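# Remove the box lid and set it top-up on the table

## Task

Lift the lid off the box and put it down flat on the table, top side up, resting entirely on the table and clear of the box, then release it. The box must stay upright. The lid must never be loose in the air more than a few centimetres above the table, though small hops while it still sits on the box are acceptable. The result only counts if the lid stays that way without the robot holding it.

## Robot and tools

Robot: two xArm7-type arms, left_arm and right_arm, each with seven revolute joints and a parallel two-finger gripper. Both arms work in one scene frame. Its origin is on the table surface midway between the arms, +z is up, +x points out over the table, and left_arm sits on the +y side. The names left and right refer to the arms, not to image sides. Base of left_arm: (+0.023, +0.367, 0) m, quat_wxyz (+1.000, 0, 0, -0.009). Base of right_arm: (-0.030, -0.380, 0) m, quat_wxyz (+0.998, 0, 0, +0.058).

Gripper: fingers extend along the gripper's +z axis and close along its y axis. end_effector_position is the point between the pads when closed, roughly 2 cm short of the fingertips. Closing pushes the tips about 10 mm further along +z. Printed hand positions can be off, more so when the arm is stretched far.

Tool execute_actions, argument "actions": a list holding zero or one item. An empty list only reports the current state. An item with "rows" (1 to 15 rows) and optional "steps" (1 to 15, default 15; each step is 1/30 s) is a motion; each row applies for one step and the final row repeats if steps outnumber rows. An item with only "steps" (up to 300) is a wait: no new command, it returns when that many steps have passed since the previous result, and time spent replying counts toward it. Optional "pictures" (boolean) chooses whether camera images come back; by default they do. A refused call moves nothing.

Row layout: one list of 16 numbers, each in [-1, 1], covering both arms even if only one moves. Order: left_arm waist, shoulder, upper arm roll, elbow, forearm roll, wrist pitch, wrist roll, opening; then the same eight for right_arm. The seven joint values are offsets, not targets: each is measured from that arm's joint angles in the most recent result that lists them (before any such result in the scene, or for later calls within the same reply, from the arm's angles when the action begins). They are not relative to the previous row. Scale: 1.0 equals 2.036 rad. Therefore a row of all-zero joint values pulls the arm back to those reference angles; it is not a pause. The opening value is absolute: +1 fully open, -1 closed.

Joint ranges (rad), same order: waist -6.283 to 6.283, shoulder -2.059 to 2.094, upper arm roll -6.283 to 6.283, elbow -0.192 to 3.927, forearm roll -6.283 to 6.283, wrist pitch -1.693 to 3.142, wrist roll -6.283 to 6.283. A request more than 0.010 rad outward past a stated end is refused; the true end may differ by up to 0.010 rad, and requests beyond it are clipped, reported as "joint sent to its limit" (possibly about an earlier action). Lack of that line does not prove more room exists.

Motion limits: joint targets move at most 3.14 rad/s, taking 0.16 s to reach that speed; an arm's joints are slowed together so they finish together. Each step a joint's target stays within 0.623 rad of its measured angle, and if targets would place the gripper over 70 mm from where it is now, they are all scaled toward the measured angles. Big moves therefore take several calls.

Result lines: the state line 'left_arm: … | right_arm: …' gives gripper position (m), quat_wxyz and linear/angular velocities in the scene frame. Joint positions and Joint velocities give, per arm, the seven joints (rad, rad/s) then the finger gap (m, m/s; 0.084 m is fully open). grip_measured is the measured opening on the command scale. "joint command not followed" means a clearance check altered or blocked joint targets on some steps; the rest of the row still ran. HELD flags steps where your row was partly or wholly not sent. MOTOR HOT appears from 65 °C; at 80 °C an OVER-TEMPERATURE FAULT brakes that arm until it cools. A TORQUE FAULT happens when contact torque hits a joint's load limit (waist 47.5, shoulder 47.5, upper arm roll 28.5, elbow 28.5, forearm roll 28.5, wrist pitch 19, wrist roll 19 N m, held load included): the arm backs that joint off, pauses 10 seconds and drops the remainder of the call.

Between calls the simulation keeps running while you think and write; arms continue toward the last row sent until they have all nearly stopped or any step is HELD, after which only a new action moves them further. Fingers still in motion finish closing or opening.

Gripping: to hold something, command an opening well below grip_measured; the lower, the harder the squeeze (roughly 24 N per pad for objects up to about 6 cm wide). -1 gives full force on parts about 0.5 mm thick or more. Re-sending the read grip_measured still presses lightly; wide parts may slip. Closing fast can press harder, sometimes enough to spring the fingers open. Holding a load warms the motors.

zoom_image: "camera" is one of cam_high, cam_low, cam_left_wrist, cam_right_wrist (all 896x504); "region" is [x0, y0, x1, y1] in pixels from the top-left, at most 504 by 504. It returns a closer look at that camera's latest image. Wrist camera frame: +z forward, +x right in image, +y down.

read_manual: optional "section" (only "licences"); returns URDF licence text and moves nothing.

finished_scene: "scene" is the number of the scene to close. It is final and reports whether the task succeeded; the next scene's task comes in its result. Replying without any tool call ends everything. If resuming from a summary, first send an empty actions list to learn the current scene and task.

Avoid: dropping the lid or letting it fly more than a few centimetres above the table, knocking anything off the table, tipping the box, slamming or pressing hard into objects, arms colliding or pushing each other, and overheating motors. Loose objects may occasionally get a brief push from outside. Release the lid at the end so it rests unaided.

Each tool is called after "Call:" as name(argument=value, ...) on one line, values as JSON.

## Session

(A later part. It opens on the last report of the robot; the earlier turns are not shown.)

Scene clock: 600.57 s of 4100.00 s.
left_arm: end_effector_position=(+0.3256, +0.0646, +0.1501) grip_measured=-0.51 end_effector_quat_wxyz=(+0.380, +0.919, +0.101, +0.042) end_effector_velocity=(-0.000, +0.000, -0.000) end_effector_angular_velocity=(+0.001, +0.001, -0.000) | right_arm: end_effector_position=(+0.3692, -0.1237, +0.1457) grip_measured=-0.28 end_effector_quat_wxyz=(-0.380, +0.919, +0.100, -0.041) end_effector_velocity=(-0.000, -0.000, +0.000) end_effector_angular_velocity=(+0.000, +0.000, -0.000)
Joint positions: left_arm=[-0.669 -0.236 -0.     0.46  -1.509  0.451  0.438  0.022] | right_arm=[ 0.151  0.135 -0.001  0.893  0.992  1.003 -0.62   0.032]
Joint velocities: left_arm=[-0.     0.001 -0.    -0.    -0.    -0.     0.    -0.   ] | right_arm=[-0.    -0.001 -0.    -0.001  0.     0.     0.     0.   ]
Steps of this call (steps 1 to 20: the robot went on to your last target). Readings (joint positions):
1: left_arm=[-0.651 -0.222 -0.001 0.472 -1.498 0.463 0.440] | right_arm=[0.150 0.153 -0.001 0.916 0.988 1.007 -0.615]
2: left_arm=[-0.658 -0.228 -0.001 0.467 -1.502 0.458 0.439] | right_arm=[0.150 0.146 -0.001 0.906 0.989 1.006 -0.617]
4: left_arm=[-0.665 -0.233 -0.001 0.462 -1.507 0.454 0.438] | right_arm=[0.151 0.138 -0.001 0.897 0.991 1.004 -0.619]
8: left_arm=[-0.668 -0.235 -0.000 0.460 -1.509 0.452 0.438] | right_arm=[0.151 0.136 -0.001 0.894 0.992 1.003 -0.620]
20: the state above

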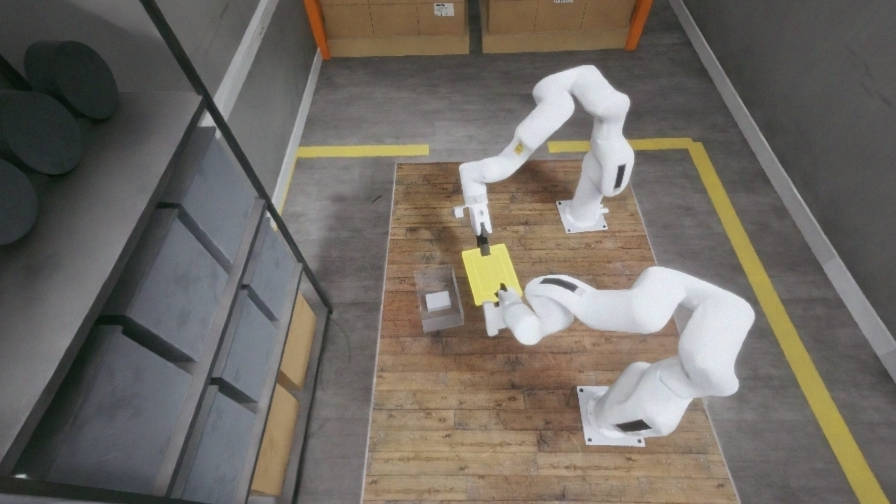

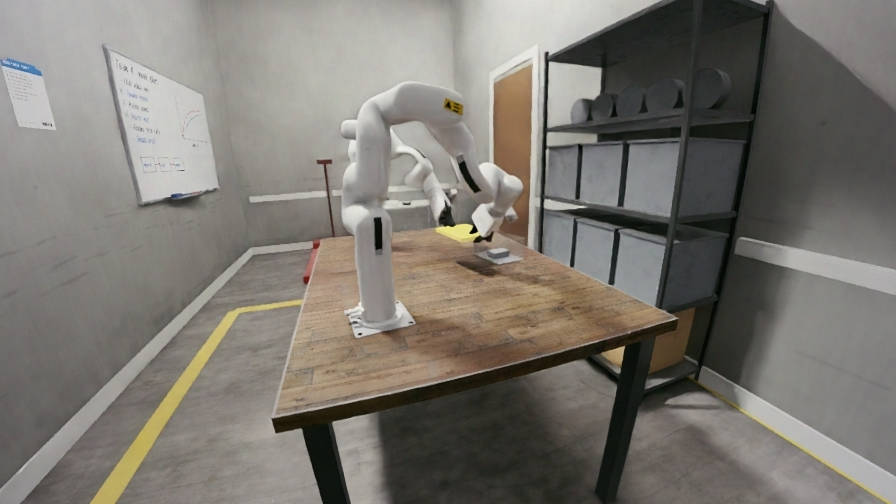

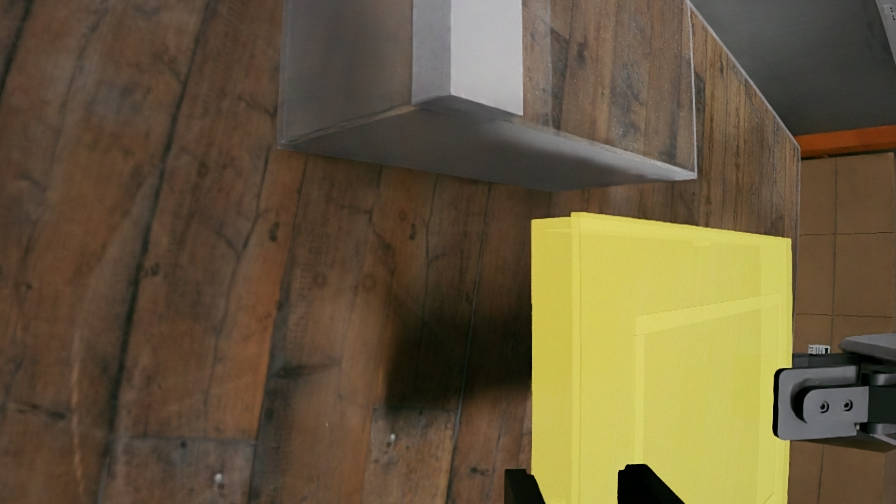

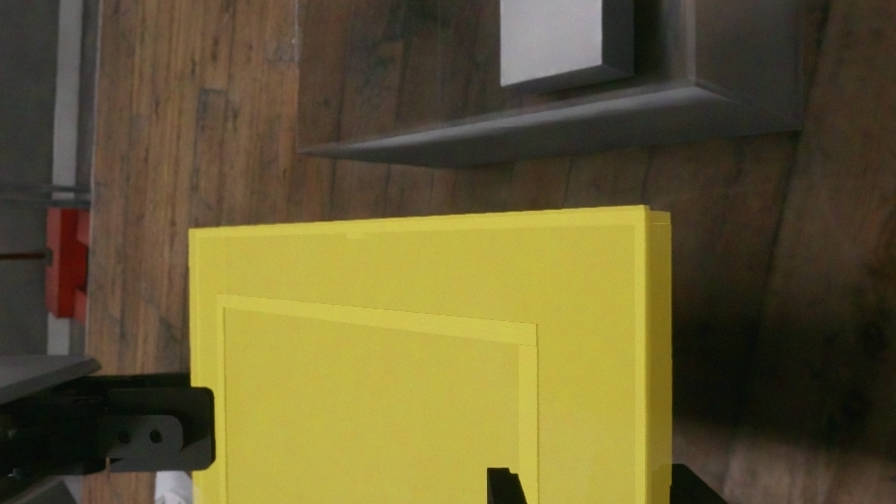

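Call:
execute_actions(actions=[{"rows": [[0,0.0016,0,0.0002,-0.0030,-0.0001,0.0033,-0.58,0.0001,0.0011,0,-0.0002,0.0007,-0.0008,-0.0012,-0.38],[-0.0001,0.0049,0,0.0008,-0.0089,-0.0003,0.0098,-0.58,0.0004,0.0032,0,-0.0006,0.0022,-0.0023,-0.0036,-0.38],[-0.0002,0.0099,0,0.0015,-0.0178,-0.0004,0.0195,-0.58,0.0008,0.0065,0,-0.0011,0.0045,-0.0046,-0.0072,-0.38],[-0.0002,0.0157,0,0.0025,-0.0280,-0.0005,0.0308,-0.58,0.0013,0.0103,0,-0.0016,0.0071,-0.0072,-0.0114,-0.38],[-0.0002,0.0225,0,0.0037,-0.0395,-0.0004,0.0436,-0.58,0.0018,0.0148,0,-0.0022,0.0102,-0.0102,-0.0163,-0.38],[0,0.0301,0,0.0050,-0.0522,-0.0001,0.0579,-0.58,0.0023,0.0198,0,-0.0027,0.0136,-0.0134,-0.0217,-0.38],[0.0002,0.0378,0,0.0065,-0.0648,0.0004,0.0721,-0.58,0.0029,0.0250,0,-0.0031,0.0171,-0.0166,-0.0272,-0.38],[0.0006,0.0464,0,0.0082,-0.0785,0.0012,0.0877,-0.58,0.0035,0.0307,0,-0.0034,0.0210,-0.0201,-0.0332,-0.38],[0.0010,0.0542,0,0.0097,-0.0906,0.0021,0.1015,-0.58,0.0041,0.0360,0,-0.0036,0.0246,-0.0232,-0.0387,-0.38],[0.0015,0.0621,0,0.0114,-0.1025,0.0032,0.1153,-0.58,0.0046,0.0413,0,-0.0037,0.0281,-0.0262,-0.0442,-0.38],[0.0021,0.0692,0,0.0130,-0.1129,0.0044,0.1274,-0.58,0.0051,0.0461,0,-0.0037,0.0313,-0.0288,-0.0491,-0.38],[0.0026,0.0754,0,0.0144,-0.1219,0.0056,0.1379,-0.58,0.0055,0.0504,0,-0.0036,0.0342,-0.0311,-0.0534,-0.38],[0.0031,0.0808,0,0.0156,-0.1295,0.0067,0.1469,-0.58,0.0058,0.0540,0,-0.0035,0.0366,-0.0330,-0.0571,-0.38],[0.0035,0.0844,0,0.0164,-0.1345,0.0075,0.1528,-0.58,0.0061,0.0565,0,-0.0034,0.0382,-0.0342,-0.0595,-0.38],[0.00368,0.0862,0,0.01685,-0.13703,0.00796,0.1558,-0.58,0.00619,0.05771,0,-0.00329,0.03905,-0.03487,-0.06076,-0.38]], "steps": 15}], pictures=false)

Call:
execute_actions(actions=[{"steps": 15}], pictures=false)

Call:
execute_actions(actions=[{"rows": [[0.0002,0.0018,0,0.0004,-0.0025,0.0004,0.0030,-0.58,0.0001,0.0012,0,0.0001,0.0008,-0.0006,-0.0012,-0.38],[0.0006,0.0054,0,0.0013,-0.0074,0.0013,0.0088,-0.58,0.0003,0.0037,0,0.0002,0.0025,-0.0019,-0.0037,-0.38],[0.0012,0.0109,0,0.0026,-0.0147,0.0026,0.0175,-0.58,0.0007,0.0075,0,0.0005,0.0049,-0.0037,-0.0074,-0.38],[0.0019,0.0172,0,0.0041,-0.0230,0.0042,0.0276,-0.58,0.0011,0.0119,0,0.0009,0.0078,-0.0058,-0.0117,-0.38],[0.0027,0.0245,0,0.0059,-0.0324,0.0061,0.0388,-0.58,0.0015,0.0170,0,0.0014,0.0112,-0.0081,-0.0167,-0.38],[0.0037,0.0327,0,0.0080,-0.0426,0.0084,0.0513,-0.58,0.0020,0.0228,0,0.0020,0.0150,-0.0107,-0.0222,-0.38],[0.0047,0.0410,0,0.0100,-0.0526,0.0108,0.0635,-0.58,0.0025,0.0286,0,0.0028,0.0188,-0.0133,-0.0278,-0.38],[0.0058,0.0502,0,0.0124,-0.0633,0.0135,0.0769,-0.58,0.0030,0.0352,0,0.0038,0.0230,-0.0160,-0.0340,-0.38],[0.0069,0.0585,0,0.0145,-0.0727,0.0162,0.0886,-0.58,0.0034,0.0412,0,0.0048,0.0269,-0.0184,-0.0397,-0.38],[0.0079,0.0668,0,0.0167,-0.0818,0.0189,0.1001,-0.58,0.0039,0.0473,0,0.0059,0.0308,-0.0207,-0.0453,-0.38],[0.0089,0.0743,0,0.0187,-0.0897,0.0214,0.1101,-0.58,0.0043,0.0527,0,0.0070,0.0343,-0.0228,-0.0503,-0.38],[0.0098,0.0808,0,0.0204,-0.0964,0.0236,0.1187,-0.58,0.0046,0.0575,0,0.0080,0.0374,-0.0245,-0.0547,-0.38],[0.0106,0.0864,0,0.0219,-0.1021,0.0256,0.1260,-0.58,0.0049,0.0617,0,0.0089,0.0401,-0.0260,-0.0585,-0.38],[0.0111,0.0902,0,0.0229,-0.1057,0.0270,0.1308,-0.58,0.0051,0.0645,0,0.0095,0.0418,-0.0269,-0.0610,-0.38],[0.01139,0.09204,0,0.02343,-0.10756,0.02765,0.13315,-0.58,0.00521,0.06586,0,0.00987,0.04273,-0.02741,-0.06223,-0.38]], "steps": 15}], pictures=false)

Call:
execute_actions(actions=[{"steps": 20}])

Scene clock: 685.33 s of 4100.00 s.
left_arm: end_effector_position=(+0.3250, +0.0648, +0.1062) grip_measured=-0.51 end_effector_quat_wxyz=(+0.379, +0.919, +0.101, +0.041) end_effector_velocity=(-0.001, -0.001, -0.109) end_effector_angular_velocity=(-0.001, +0.002, -0.001) | right_arm: end_effector_position=(+0.3685, -0.1235, +0.1009) grip_measured=-0.28 end_effector_quat_wxyz=(-0.380, +0.919, +0.100, -0.042) end_effector_velocity=(-0.004, -0.002, -0.104) end_effector_angular_velocity=(-0.009, +0.012, -0.001)
Joint positions: left_arm=[-0.664 -0.092 -0.001  0.486 -1.741  0.461  0.699  0.022] | right_arm=[ 0.162  0.234 -0.001  0.885  1.059  0.943 -0.724  0.032]
Joint velocities: left_arm=[ 0.029  0.376 -0.002  0.085 -0.549  0.066  0.637  0.   ] | right_arm=[ 0.024  0.239  0.    -0.003  0.154 -0.127 -0.234 -0.   ]
Steps of this call (steps 1 to 15: the robot went on to your last target; steps 16 to 90: nothing new was sent; then 81.27 s passed at rest; steps 91 to 105: all 15 steps of this action). Readings (joint positions):
91: left_arm=[-0.669 -0.236 -0.000 0.460 -1.509 0.451 0.438] | right_arm=[0.151 0.135 -0.001 0.893 0.992 1.003 -0.620]
92: left_arm=[-0.669 -0.235 -0.000 0.460 -1.511 0.451 0.440] | right_arm=[0.151 0.135 -0.001 0.893 0.992 1.003 -0.621]
94: left_arm=[-0.669 -0.230 -0.000 0.461 -1.522 0.451 0.452] | right_arm=[0.151 0.139 -0.001 0.893 0.995 1.000 -0.626]
98: left_arm=[-0.669 -0.194 -0.000 0.467 -1.583 0.450 0.519] | right_arm=[0.155 0.164 -0.001 0.889 1.013 0.983 -0.653]
105: the state above

Scene clock: 685.83 s of 4100.00 s.
left_arm: end_effector_position=(+0.3256, +0.0646, +0.0976) grip_measured=-0.51 end_effector_quat_wxyz=(+0.380, +0.918, +0.101, +0.042) end_effector_velocity=(-0.001, +0.001, -0.002) end_effector_angular_velocity=(+0.001, +0.004, +0.001) | right_arm: end_effector_position=(+0.3691, -0.1239, +0.0932) grip_measured=-0.28 end_effector_quat_wxyz=(-0.380, +0.919, +0.100, -0.041) end_effector_velocity=(-0.001, +0.000, -0.001) end_effector_angular_velocity=(-0.000, +0.003, +0.001)
Joint positions: left_arm=[-0.661 -0.061 -0.     0.494 -1.788  0.467  0.755  0.022] | right_arm=[ 0.164  0.252 -0.001  0.886  1.071  0.932 -0.744  0.032]
Joint velocities: left_arm=[ 0.     0.004  0.    -0.001 -0.002  0.001  0.     0.   ] | right_arm=[ 0.     0.002  0.001 -0.002  0.     0.    -0.    -0.   ]
Steps of this call (steps 1 to 15: the robot went on to your last target). Readings (joint positions):
1: left_arm=[-0.663 -0.081 -0.001 0.489 -1.757 0.463 0.718] | right_arm=[0.163 0.241 -0.001 0.885 1.063 0.939 -0.731]
2: left_arm=[-0.663 -0.072 -0.001 0.491 -1.769 0.465 0.733] | right_arm=[0.163 0.246 -0.001 0.885 1.066 0.937 -0.736]
4: left_arm=[-0.662 -0.064 -0.001 0.493 -1.782 0.466 0.747] | right_arm=[0.164 0.251 -0.001 0.885 1.070 0.934 -0.741]
8: left_arm=[-0.661 -0.061 -0.000 0.495 -1.787 0.467 0.754] | right_arm=[0.164 0.252 -0.001 0.886 1.071 0.932 -0.744]
15: the state above

Scene clock: 686.33 s of 4100.00 s.
left_arm: end_effector_position=(+0.3251, +0.0646, +0.0536) grip_measured=-0.51 end_effector_quat_wxyz=(+0.380, +0.919, +0.101, +0.041) end_effector_velocity=(-0.002, +0.001, -0.110) end_effector_angular_velocity=(+0.002, +0.006, +0.003) | right_arm: end_effector_position=(+0.3685, -0.1238, +0.0487) grip_measured=-0.28 end_effector_quat_wxyz=(-0.380, +0.919, +0.100, -0.042) end_effector_velocity=(-0.004, -0.001, -0.105) end_effector_angular_velocity=(-0.005, +0.010, +0.000)
Joint positions: left_arm=[-0.643  0.095 -0.     0.533 -1.973  0.512  0.982  0.022] | right_arm=[ 0.173  0.365 -0.001  0.901  1.144  0.885 -0.85   0.032]
Joint velocities: left_arm=[ 0.051  0.392 -0.001  0.103 -0.407  0.131  0.515  0.   ] | right_arm=[ 0.02   0.272  0.001  0.051  0.169 -0.098 -0.241 -0.   ]
Steps of this call (steps 1 to 15: all 15 steps of this action). Readings (joint positions):
1: left_arm=[-0.661 -0.061 -0.000 0.494 -1.788 0.467 0.755] | right_arm=[0.164 0.252 -0.001 0.886 1.071 0.932 -0.744]
2: left_arm=[-0.661 -0.060 -0.000 0.494 -1.789 0.468 0.757] | right_arm=[0.164 0.253 -0.001 0.886 1.072 0.932 -0.745]
4: left_arm=[-0.660 -0.054 -0.000 0.496 -1.798 0.469 0.768] | right_arm=[0.164 0.257 -0.001 0.887 1.075 0.929 -0.750]
8: left_arm=[-0.656 -0.015 -0.000 0.506 -1.849 0.479 0.828] | right_arm=[0.167 0.286 -0.001 0.890 1.094 0.916 -0.778]
15: the state above

Scene clock: 687.00 s of 4100.00 s.
left_arm: end_effector_position=(+0.3256, +0.0644, +0.0452) grip_measured=-0.51 end_effector_quat_wxyz=(+0.381, +0.918, +0.101, +0.041) end_effector_velocity=(-0.000, -0.000, -0.000) end_effector_angular_velocity=(+0.000, +0.001, -0.001) | right_arm: end_effector_position=(+0.3691, -0.1241, +0.0408) grip_measured=-0.28 end_effector_quat_wxyz=(-0.379, +0.919, +0.100, -0.041) end_effector_velocity=(-0.000, +0.000, -0.001) end_effector_angular_velocity=(-0.000, +0.002, +0.000)
Joint positions: left_arm=[-0.638  0.126 -0.     0.542 -2.007  0.524  1.026  0.022] | right_arm=[ 0.174  0.386 -0.001  0.906  1.158  0.877 -0.871  0.032]
Joint velocities: left_arm=[-0.     0.001 -0.     0.001  0.     0.    -0.     0.   ] | right_arm=[ 0.     0.001  0.    -0.     0.     0.    -0.    -0.   ]
Steps of this call (steps 1 to 20: the robot went on to your last target). Readings (joint positions):
1: left_arm=[-0.641 0.106 -0.000 0.536 -1.985 0.516 0.997] | right_arm=[0.173 0.373 -0.001 0.903 1.149 0.882 -0.857]
2: left_arm=[-0.640 0.115 -0.001 0.538 -1.993 0.519 1.008] | right_arm=[0.174 0.379 -0.001 0.904 1.153 0.880 -0.862]
4: left_arm=[-0.639 0.123 -0.001 0.541 -2.002 0.522 1.020] | right_arm=[0.174 0.384 -0.001 0.905 1.156 0.878 -0.867]
8: left_arm=[-0.638 0.126 -0.000 0.542 -2.006 0.523 1.025] | right_arm=[0.174 0.385 -0.001 0.906 1.158 0.877 -0.870]
20: the state above

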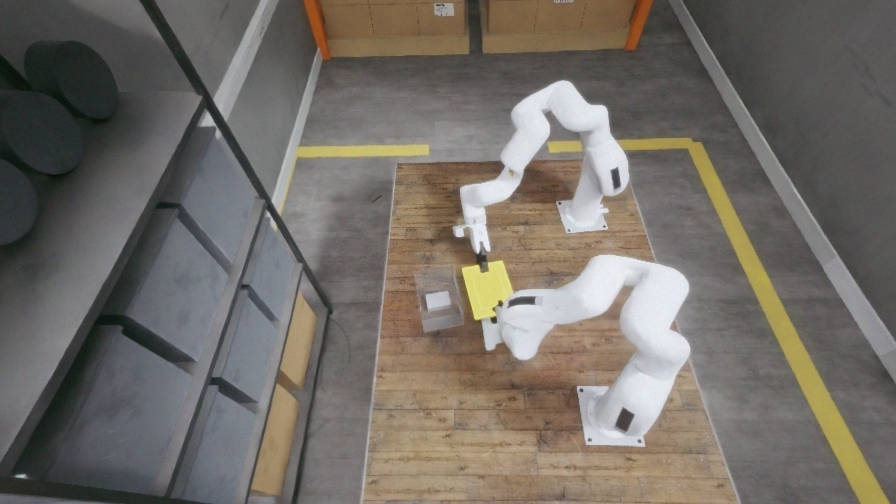

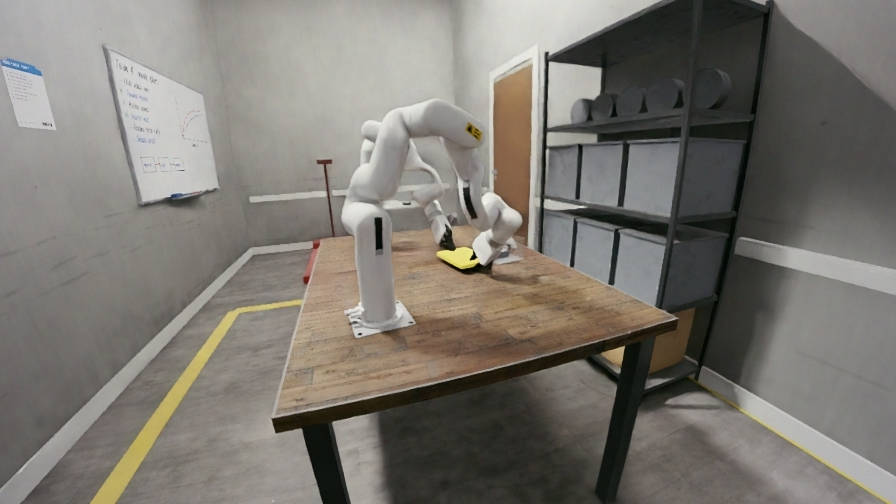

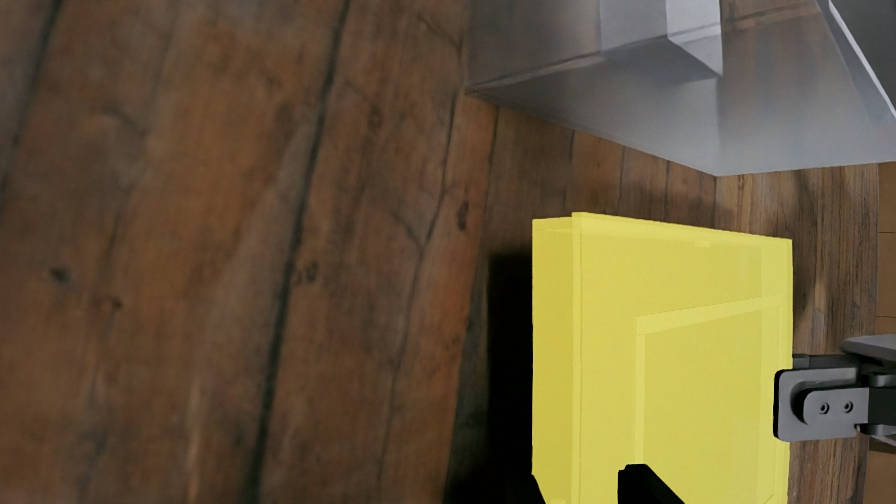

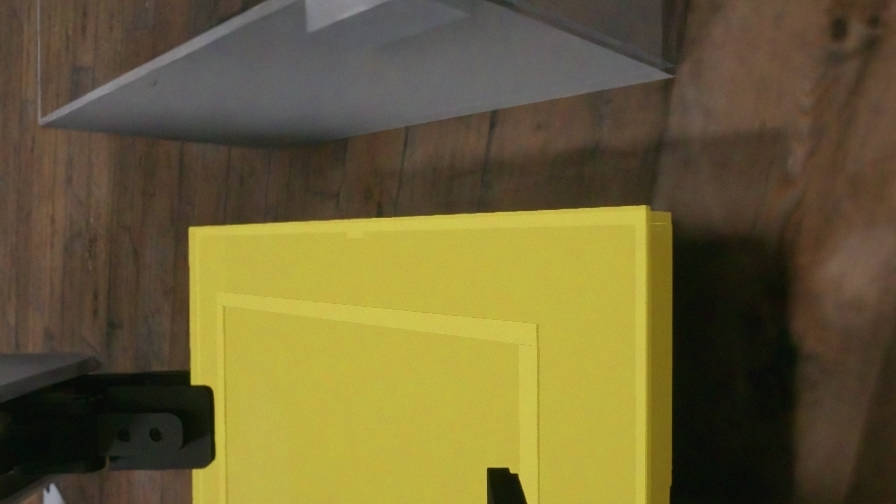

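Call:
execute_actions(actions=[{"rows": [[0.0001,0.0008,0,0.0002,-0.0008,0.0003,0.0010,-0.58,0,0,0,0,0,0,0,-0.36],[0.0003,0.0019,0,0.0005,-0.0019,0.0007,0.0024,-0.58,0,0,0,0,0,0,0,-0.34],[0.0005,0.0034,0,0.0009,-0.0033,0.0012,0.0042,-0.58,0,0,0,0,0,0,0,-0.32],[0.0007,0.0050,0,0.0014,-0.0048,0.0018,0.0063,-0.58,0,0,0,0,0,0,0,-0.30],[0.0010,0.0067,0,0.0018,-0.0065,0.0024,0.0085,-0.58,0,0,0,0,0,0,0,-0.29],[0.0012,0.0085,0,0.0023,-0.0082,0.0031,0.0107,-0.58,0,0,0,0,0,0,0,-0.28],[0.0015,0.0102,0,0.0028,-0.0099,0.0037,0.0129,-0.58,0,0,0,0,0,0,0,-0.27],[0.0017,0.0118,0,0.0033,-0.0115,0.0043,0.0149,-0.58,0,0,0,0,0,0,0,-0.26],[0.0019,0.0133,0,0.0037,-0.0129,0.0048,0.0168,-0.58,0,0,0,0,0,0,0,-0.25],[0.0021,0.0144,0,0.0040,-0.0140,0.0052,0.0182,-0.58,0,0,0,0,0,0,0,-0.24],[0.0022,0.0152,0,0.0042,-0.0147,0.0055,0.0192,-0.58,0,0,0,0,0,0,0,-0.23],[0.0023,0.0157,0,0.0043,-0.0152,0.0057,0.0198,-0.58,0,0,0,0,0,0,0,-0.22],[0.0023,0.0160,0,0.0044,-0.0155,0.0058,0.0202,-0.58,0,0,0,0,0,0,0,-0.21]], "steps": 15}], pictures=false)

Call:
execute_actions(actions=[{"steps": 15}])

Scene clock: 713.70 s of 4100.00 s.
left_arm: end_effector_position=(+0.3262, +0.0633, +0.0377) grip_measured=-0.51 end_effector_quat_wxyz=(+0.382, +0.918, +0.101, +0.042) end_effector_velocity=(-0.002, +0.002, -0.010) end_effector_angular_velocity=(+0.006, +0.003, -0.001) | right_arm: end_effector_position=(+0.3679, -0.1232, +0.0404) grip_measured=-0.22 end_effector_quat_wxyz=(-0.380, +0.919, +0.101, -0.042) end_effector_velocity=(-0.001, +0.008, +0.005) end_effector_angular_velocity=(+0.012, -0.004, +0.014)
Joint positions: left_arm=[-0.634  0.156 -0.001  0.552 -2.037  0.536  1.065  0.022] | right_arm=[ 0.175  0.387  0.     0.906  1.158  0.877 -0.871  0.034]
Joint velocities: left_arm=[ 0.003  0.028 -0.001  0.003 -0.026  0.007  0.035 -0.   ] | right_arm=[ 0.005 -0.005  0.009  0.005  0.002  0.007  0.     0.005]
Steps of this call (steps 1 to 15: the robot went on to your last target; steps 16 to 90: nothing new was sent; then 23.20 s passed at rest; steps 91 to 105: all 15 steps of this action). Readings (joint positions):
91: left_arm=[-0.638 0.127 -0.000 0.542 -2.007 0.524 1.026] | right_arm=[0.174 0.386 -0.001 0.906 1.158 0.877 -0.871]
92: left_arm=[-0.638 0.127 -0.000 0.542 -2.007 0.524 1.027] | right_arm=[0.174 0.386 -0.001 0.906 1.158 0.877 -0.871]
94: left_arm=[-0.638 0.129 -0.000 0.543 -2.010 0.525 1.030] | right_arm=[0.174 0.386 -0.001 0.906 1.158 0.876 -0.871]
98: left_arm=[-0.636 0.139 -0.000 0.546 -2.020 0.529 1.043] | right_arm=[0.174 0.387 -0.002 0.906 1.158 0.876 -0.871]
105: the state above

Scene clock: 714.20 s of 4100.00 s.
left_arm: end_effector_position=(+0.3258, +0.0637, +0.0367) grip_measured=-0.51 end_effector_quat_wxyz=(+0.381, +0.918, +0.101, +0.042) end_effector_velocity=(+0.001, -0.001, +0.001) end_effector_angular_velocity=(-0.002, -0.002, -0.001) | right_arm: end_effector_position=(+0.3684, -0.1230, +0.0409) grip_measured=-0.22 end_effector_quat_wxyz=(-0.380, +0.919, +0.101, -0.042) end_effector_velocity=(+0.001, -0.001, -0.000) end_effector_angular_velocity=(-0.001, -0.000, -0.003)
Joint positions: left_arm=[-0.634  0.159 -0.001  0.552 -2.039  0.536  1.067  0.022] | right_arm=[ 0.175  0.386  0.     0.906  1.158  0.877 -0.871  0.034]
Joint velocities: left_arm=[-0.     0.     0.     0.002 -0.     0.001  0.002 -0.   ] | right_arm=[-0.001 -0.    -0.002 -0.001  0.    -0.001  0.    -0.   ]
Steps of this call (steps 1 to 15: the robot went on to your last target). Readings (joint positions):
1: left_arm=[-0.634 0.157 -0.001 0.552 -2.038 0.536 1.066] | right_arm=[0.175 0.387 0.000 0.906 1.158 0.877 -0.871]
2: left_arm=[-0.634 0.158 -0.001 0.552 -2.038 0.536 1.066] | right_arm=[0.175 0.386 0.001 0.906 1.158 0.877 -0.871]
4: left_arm=[-0.634 0.158 -0.001 0.552 -2.038 0.536 1.067] | right_arm=[0.175 0.386 0.001 0.906 1.158 0.877 -0.871]
8: left_arm=[-0.634 0.158 -0.001 0.552 -2.039 0.536 1.067] | right_arm=[0.175 0.386 0.000 0.906 1.158 0.877 -0.871]
15: the state above
All arms were judged still, so your last target was given up. Only a new action makes them travel on or press farther. Fingers that are still opening or closing keep moving.

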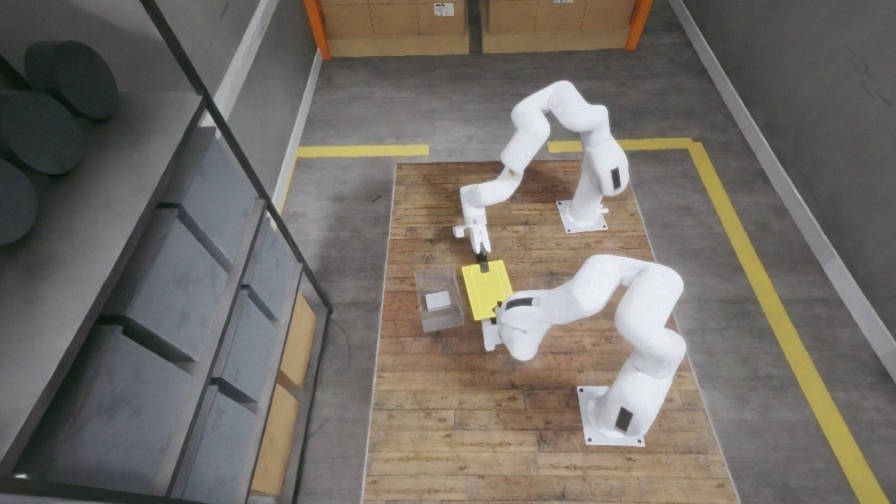

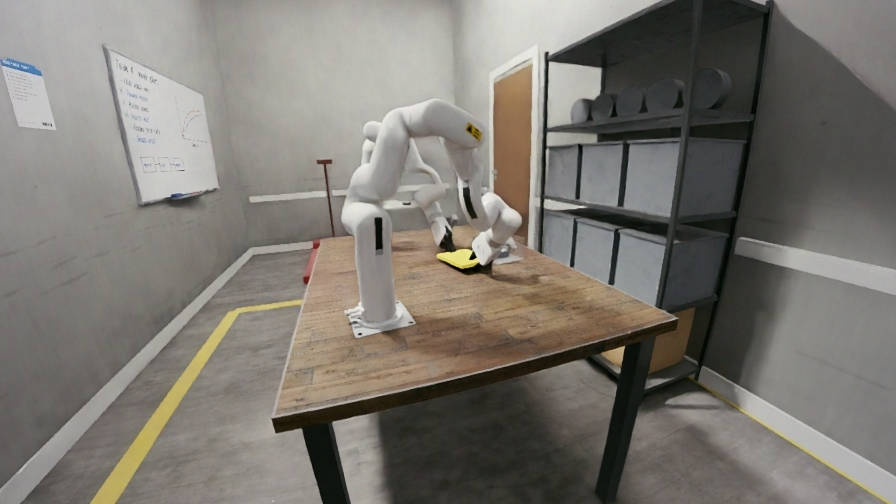

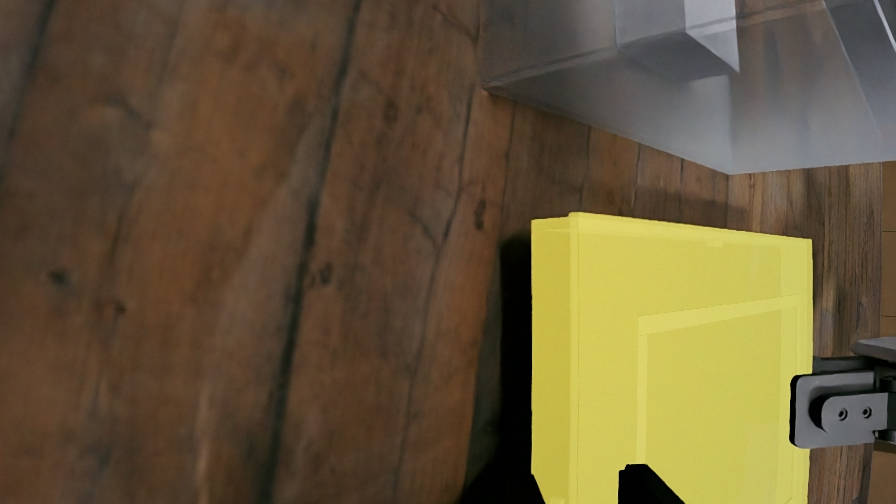

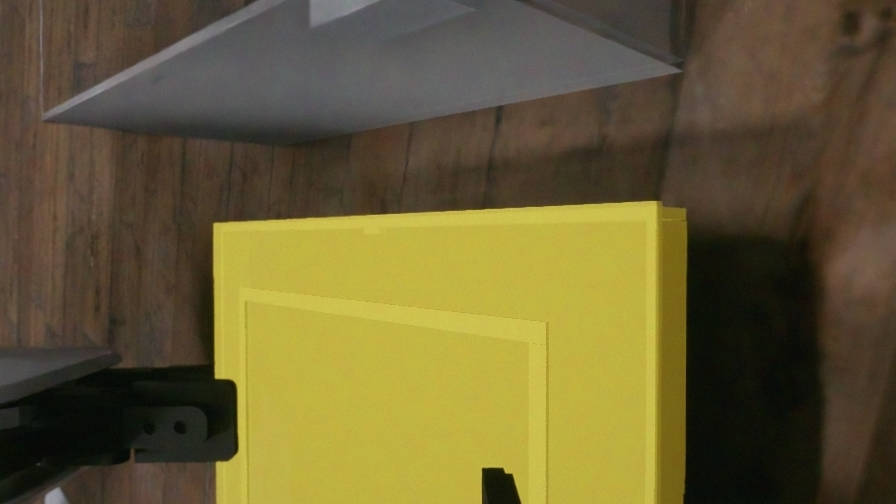

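Call:
execute_actions(actions=[{"rows": [[0,0,0,0,0,0,0,-0.58,-0.0006,0,0,0,-0.0004,0.0003,-0.0001,-0.21],[0,0,0,0,0,0,0,-0.58,-0.0016,0,0,0,-0.0012,0.0008,-0.0004,-0.21],[0,0,0,0,0,0,0,-0.58,-0.0029,0,0,0,-0.0021,0.0013,-0.0007,-0.21],[0,0,0,0,0,0,0,-0.58,-0.0043,0,0,0,-0.0031,0.0020,-0.0011,-0.21],[0,0,0,0,0,0,0,-0.58,-0.0058,-0.0001,0,0,-0.0042,0.0027,-0.0014,-0.21],[0,0,0,0,0,0,0,-0.58,-0.0072,-0.0001,0,0,-0.0052,0.0034,-0.0018,-0.21],[0,0,0,0,0,0,0,-0.58,-0.0087,-0.0001,0,0,-0.0062,0.0040,-0.0021,-0.21],[0,0,0,0,0,0,0,-0.58,-0.0101,-0.0001,0,0,-0.0073,0.0047,-0.0025,-0.21],[0,0,0,0,0,0,0,-0.58,-0.0116,-0.0002,0,0,-0.0083,0.0054,-0.0028,-0.21],[0,0,0,0,0,0,0,-0.58,-0.0130,-0.0002,0,0,-0.0094,0.0060,-0.0032,-0.21],[0,0,0,0,0,0,0,-0.58,-0.0145,-0.0002,0,0,-0.0104,0.0067,-0.0035,-0.21],[0,0,0,0,0,0,0,-0.58,-0.0159,-0.0003,0,0,-0.0114,0.0074,-0.0039,-0.21],[0,0,0,0,0,0,0,-0.58,-0.0170,-0.0003,0,0,-0.0122,0.0079,-0.0041,-0.21],[0,0,0,0,0,0,0,-0.58,-0.0177,-0.0003,0,0,-0.0127,0.0082,-0.0043,-0.21],[0,0,0,0,0,0,0,-0.58,-0.0181,-0.0003,0,0,-0.0130,0.0084,-0.0044,-0.21]], "steps": 15}], pictures=false)

Call:
execute_actions(actions=[{"steps": 15}])

Scene clock: 725.60 s of 4100.00 s.
left_arm: end_effector_position=(+0.3258, +0.0638, +0.0366) grip_measured=-0.53 end_effector_quat_wxyz=(+0.381, +0.918, +0.101, +0.042) end_effector_velocity=(+0.001, -0.001, +0.000) end_effector_angular_velocity=(-0.000, -0.003, -0.003) | right_arm: end_effector_position=(+0.3715, -0.1354, +0.0409) grip_measured=-0.22 end_effector_quat_wxyz=(-0.380, +0.919, +0.101, -0.042) end_effector_velocity=(+0.007, -0.028, -0.000) end_effector_angular_velocity=(-0.002, -0.001, -0.005)
Joint positions: left_arm=[-0.634  0.159 -0.001  0.552 -2.039  0.536  1.067  0.021] | right_arm=[ 0.143  0.386  0.     0.906  1.136  0.892 -0.878  0.034]
Joint velocities: left_arm=[-0.001  0.     0.     0.002  0.    -0.     0.003 -0.01 ] | right_arm=[-0.067 -0.002 -0.003 -0.    -0.047  0.029 -0.015  0.   ]
Steps of this call (steps 1 to 90: nothing new was sent; then 7.90 s passed at rest; steps 91 to 105: all 15 steps of this action). Readings (joint positions):
91: left_arm=[-0.633 0.159 -0.000 0.551 -2.038 0.536 1.067] | right_arm=[0.174 0.386 -0.001 0.906 1.158 0.877 -0.871]
92: left_arm=[-0.633 0.159 -0.000 0.551 -2.038 0.536 1.067] | right_arm=[0.174 0.386 -0.001 0.906 1.158 0.877 -0.871]
94: left_arm=[-0.633 0.159 -0.001 0.551 -2.038 0.536 1.067] | right_arm=[0.172 0.386 -0.000 0.906 1.156 0.878 -0.871]
98: left_arm=[-0.634 0.159 -0.001 0.552 -2.039 0.536 1.067] | right_arm=[0.163 0.386 0.001 0.906 1.150 0.883 -0.874]
105: the state above

Scene clock: 726.10 s of 4100.00 s.
left_arm: end_effector_position=(+0.3258, +0.0638, +0.0367) grip_measured=-0.56 end_effector_quat_wxyz=(+0.381, +0.918, +0.101, +0.042) end_effector_velocity=(-0.000, -0.000, +0.000) end_effector_angular_velocity=(-0.001, +0.000, -0.001) | right_arm: end_effector_position=(+0.3718, -0.1375, +0.0409) grip_measured=-0.22 end_effector_quat_wxyz=(-0.380, +0.918, +0.101, -0.042) end_effector_velocity=(+0.000, +0.000, +0.000) end_effector_angular_velocity=(+0.000, -0.001, +0.000)
Joint positions: left_arm=[-0.634  0.159 -0.001  0.552 -2.039  0.536  1.067  0.019] | right_arm=[ 0.138  0.385  0.     0.906  1.132  0.894 -0.88   0.034]
Joint velocities: left_arm=[-0.    -0.    -0.    -0.    -0.     0.001 -0.    -0.   ] | right_arm=[ 0. -0. -0.  0. -0. -0. -0.  0.]
Steps of this call (steps 1 to 15: the robot went on to your last target). Readings (joint positions):
1: left_arm=[-0.634 0.159 -0.001 0.552 -2.039 0.536 1.067] | right_arm=[0.141 0.385 -0.000 0.906 1.134 0.893 -0.879]
2: left_arm=[-0.634 0.159 -0.001 0.552 -2.039 0.536 1.067] | right_arm=[0.140 0.385 -0.000 0.906 1.133 0.893 -0.879]
4: left_arm=[-0.634 0.159 -0.001 0.552 -2.039 0.536 1.067] | right_arm=[0.139 0.385 -0.000 0.906 1.132 0.894 -0.879]
8: left_arm=[-0.634 0.159 -0.001 0.552 -2.038 0.536 1.067] | right_arm=[0.138 0.385 0.000 0.906 1.132 0.894 -0.880]
15: the state above
All arms were judged still, so your last target was given up. Only a new action makes them travel on or press farther. Fingers that are still opening or closing keep moving.

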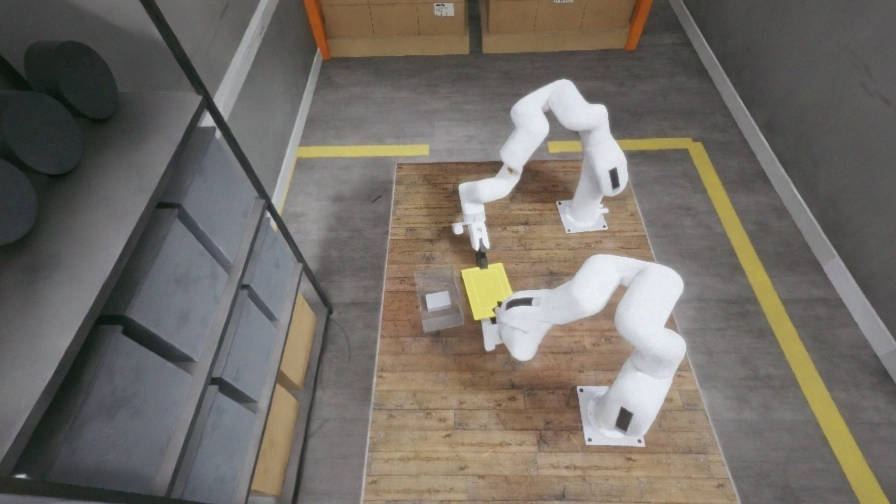

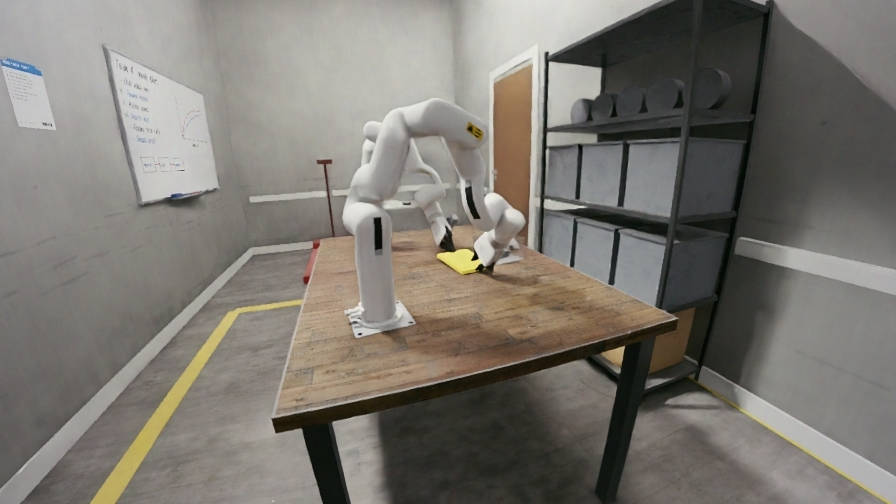

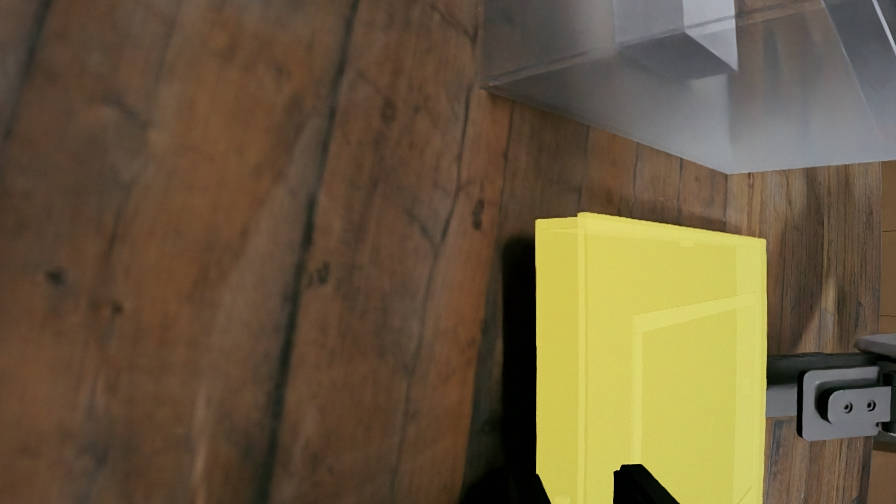

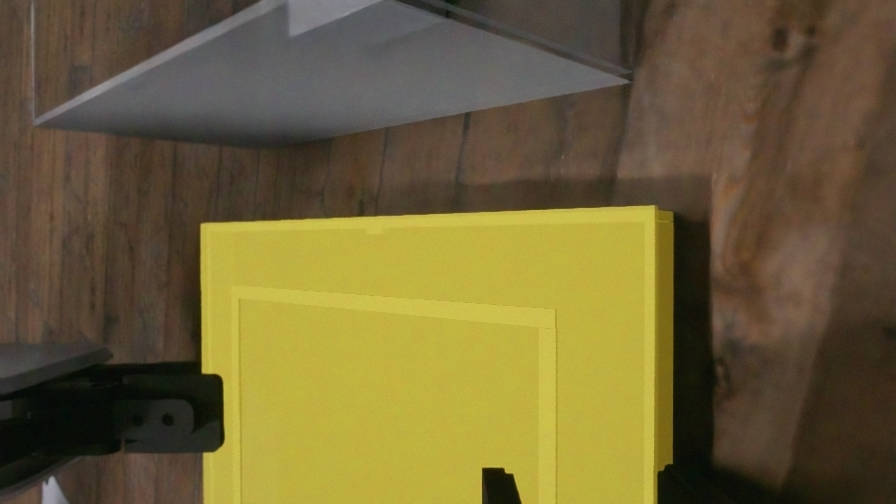

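Call:
execute_actions(actions=[{"rows": [[0,0,0,0,0,0,0,-0.56,-0.0006,0,0,0,-0.0004,0.0003,-0.0001,-0.21],[0,0,0,0,0,0,0,-0.55,-0.0016,0,0,0,-0.0012,0.0008,-0.0004,-0.21],[0,0,0,0,0,0,0,-0.54,-0.0029,0,0,0,-0.0021,0.0013,-0.0007,-0.21],[0,0,0,0,0,0,0,-0.53,-0.0043,0,0,0,-0.0031,0.0020,-0.0011,-0.21],[0,0,0,0,0,0,0,-0.52,-0.0058,0,0,0.0001,-0.0042,0.0027,-0.0014,-0.21],[0,0,0,0,0,0,0,-0.51,-0.0072,0,0,0.0001,-0.0052,0.0034,-0.0018,-0.21],[0,0,0,0,0,0,0,-0.50,-0.0087,0,0,0.0001,-0.0062,0.0040,-0.0021,-0.21],[0,0,0,0,0,0,0,-0.49,-0.0101,-0.0001,0,0.0002,-0.0073,0.0047,-0.0025,-0.21],[0,0,0,0,0,0,0,-0.48,-0.0116,-0.0001,0,0.0002,-0.0083,0.0054,-0.0028,-0.21],[0,0,0,0,0,0,0,-0.47,-0.0130,-0.0001,0,0.0003,-0.0094,0.0060,-0.0032,-0.21],[0,0,0,0,0,0,0,-0.46,-0.0145,-0.0001,0,0.0003,-0.0104,0.0067,-0.0035,-0.21],[0,0,0,0,0,0,0,-0.45,-0.0159,-0.0002,0,0.0003,-0.0114,0.0074,-0.0039,-0.21],[0,0,0,0,0,0,0,-0.43,-0.0170,-0.0002,0,0.0004,-0.0122,0.0079,-0.0041,-0.21],[0,0,0,0,0,0,0,-0.41,-0.0177,-0.0002,0,0.0004,-0.0127,0.0082,-0.0043,-0.21],[0,0,0,0,0,0,0,-0.39,-0.0181,-0.0002,0,0.0004,-0.0130,0.0084,-0.0044,-0.21]], "steps": 15}], pictures=false)

Call:
execute_actions(actions=[{"steps": 15}])

Scene clock: 745.93 s of 4100.00 s.
left_arm: end_effector_position=(+0.3258, +0.0637, +0.0367) grip_measured=-0.44 end_effector_quat_wxyz=(+0.381, +0.918, +0.101, +0.042) end_effector_velocity=(-0.000, -0.000, -0.000) end_effector_angular_velocity=(-0.000, -0.000, -0.000) | right_arm: end_effector_position=(+0.3747, -0.1500, +0.0410) grip_measured=-0.23 end_effector_quat_wxyz=(-0.380, +0.919, +0.101, -0.042) end_effector_velocity=(+0.007, -0.028, +0.000) end_effector_angular_velocity=(-0.002, -0.001, -0.006)
Joint positions: left_arm=[-0.634  0.159 -0.001  0.552 -2.039  0.536  1.067  0.025] | right_arm=[ 0.107  0.385  0.     0.907  1.109  0.909 -0.887  0.034]
Joint velocities: left_arm=[ 0.     0.001 -0.     0.    -0.     0.     0.001  0.024] | right_arm=[-0.068 -0.001 -0.003  0.001 -0.047  0.029 -0.016  0.   ]
Steps of this call (steps 1 to 90: nothing new was sent; then 16.33 s passed at rest; steps 91 to 105: all 15 steps of this action). Readings (joint positions):
91: left_arm=[-0.634 0.159 -0.001 0.552 -2.039 0.536 1.067] | right_arm=[0.138 0.386 0.000 0.906 1.132 0.894 -0.880]
92: left_arm=[-0.634 0.159 -0.001 0.552 -2.039 0.536 1.067] | right_arm=[0.138 0.386 0.000 0.906 1.132 0.895 -0.880]
94: left_arm=[-0.634 0.159 -0.001 0.552 -2.039 0.536 1.067] | right_arm=[0.136 0.385 0.001 0.906 1.130 0.896 -0.880]
98: left_arm=[-0.634 0.159 -0.001 0.552 -2.038 0.536 1.067] | right_arm=[0.127 0.385 0.001 0.907 1.124 0.900 -0.882]
105: the state above

Scene clock: 746.43 s of 4100.00 s.
left_arm: end_effector_position=(+0.3258, +0.0638, +0.0367) grip_measured=-0.41 end_effector_quat_wxyz=(+0.381, +0.918, +0.101, +0.042) end_effector_velocity=(+0.000, +0.000, -0.000) end_effector_angular_velocity=(+0.000, -0.000, +0.001) | right_arm: end_effector_position=(+0.3750, -0.1520, +0.0409) grip_measured=-0.23 end_effector_quat_wxyz=(-0.380, +0.918, +0.101, -0.042) end_effector_velocity=(+0.000, -0.000, -0.000) end_effector_angular_velocity=(-0.001, -0.000, -0.000)
Joint positions: left_arm=[-0.634  0.159 -0.001  0.552 -2.039  0.536  1.067  0.026] | right_arm=[ 0.101  0.385  0.     0.907  1.105  0.912 -0.889  0.034]
Joint velocities: left_arm=[ 0.     0.001  0.     0.001 -0.    -0.     0.001 -0.   ] | right_arm=[-0.     0.001 -0.     0.    -0.    -0.    -0.    -0.   ]
Steps of this call (steps 1 to 15: the robot went on to your last target). Readings (joint positions):
1: left_arm=[-0.634 0.159 -0.001 0.552 -2.039 0.536 1.067] | right_arm=[0.105 0.385 -0.000 0.907 1.108 0.910 -0.888]
2: left_arm=[-0.634 0.159 -0.001 0.552 -2.039 0.536 1.067] | right_arm=[0.103 0.385 -0.000 0.907 1.107 0.910 -0.888]
4: left_arm=[-0.634 0.159 -0.001 0.552 -2.039 0.536 1.067] | right_arm=[0.102 0.385 -0.000 0.907 1.106 0.911 -0.888]
8: left_arm=[-0.634 0.159 -0.001 0.552 -2.039 0.536 1.067] | right_arm=[0.102 0.385 0.000 0.907 1.105 0.912 -0.889]
15: the state above
All arms were judged still, so your last target was given up. Only a new action makes them travel on or press farther. Fingers that are still opening or closing keep moving.

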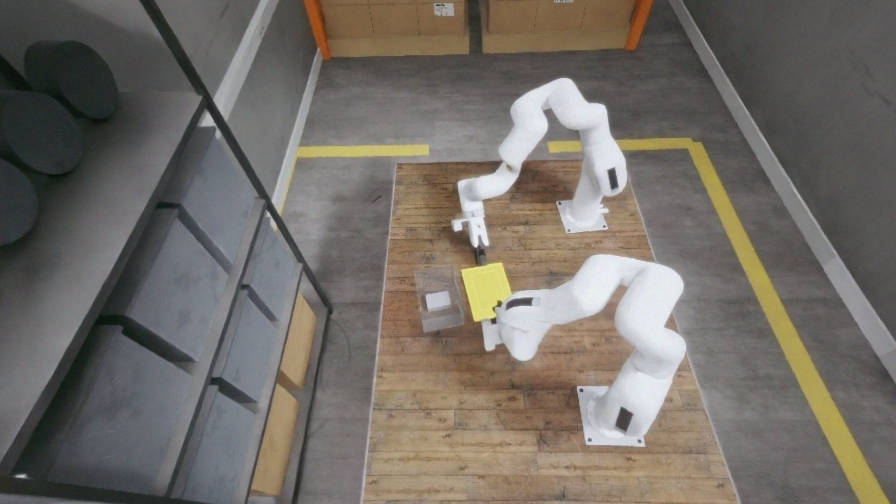

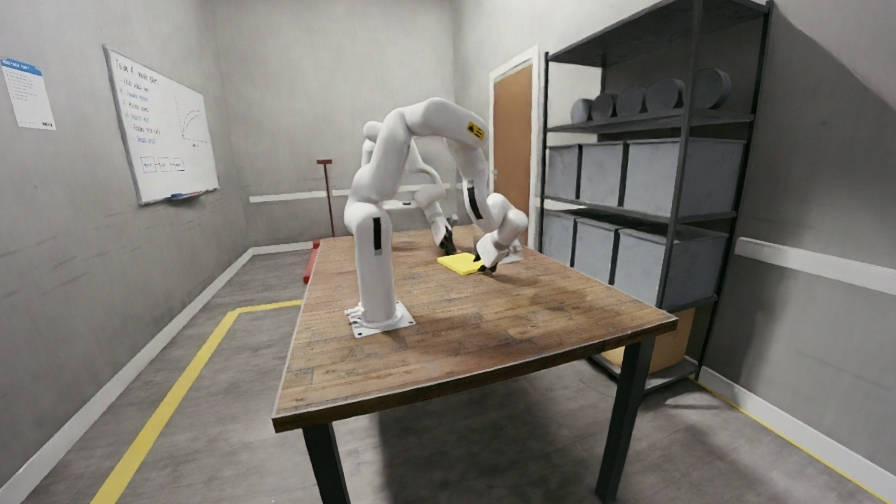

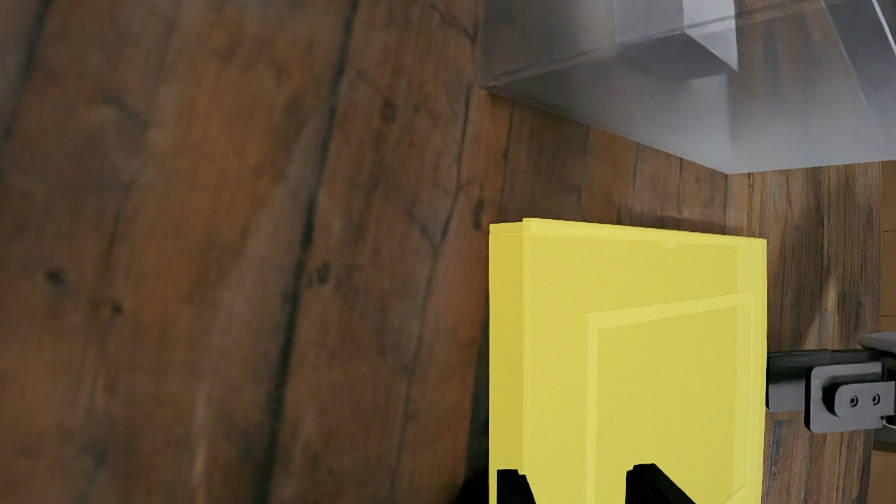

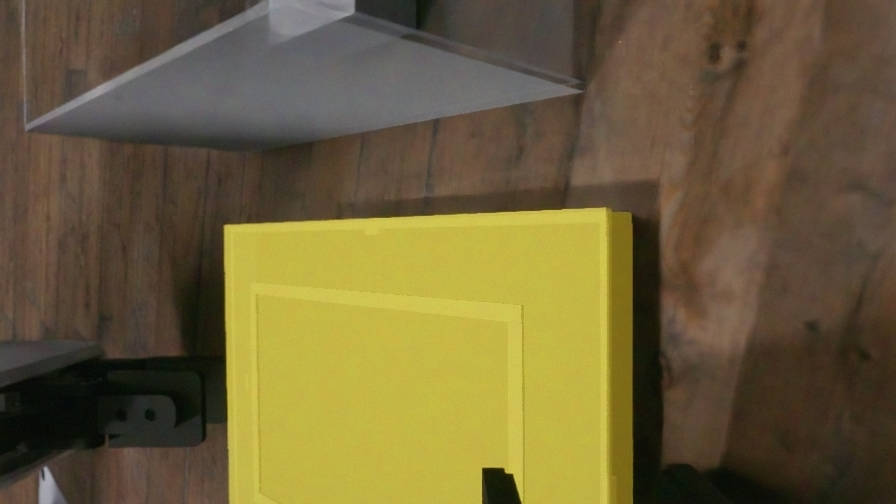

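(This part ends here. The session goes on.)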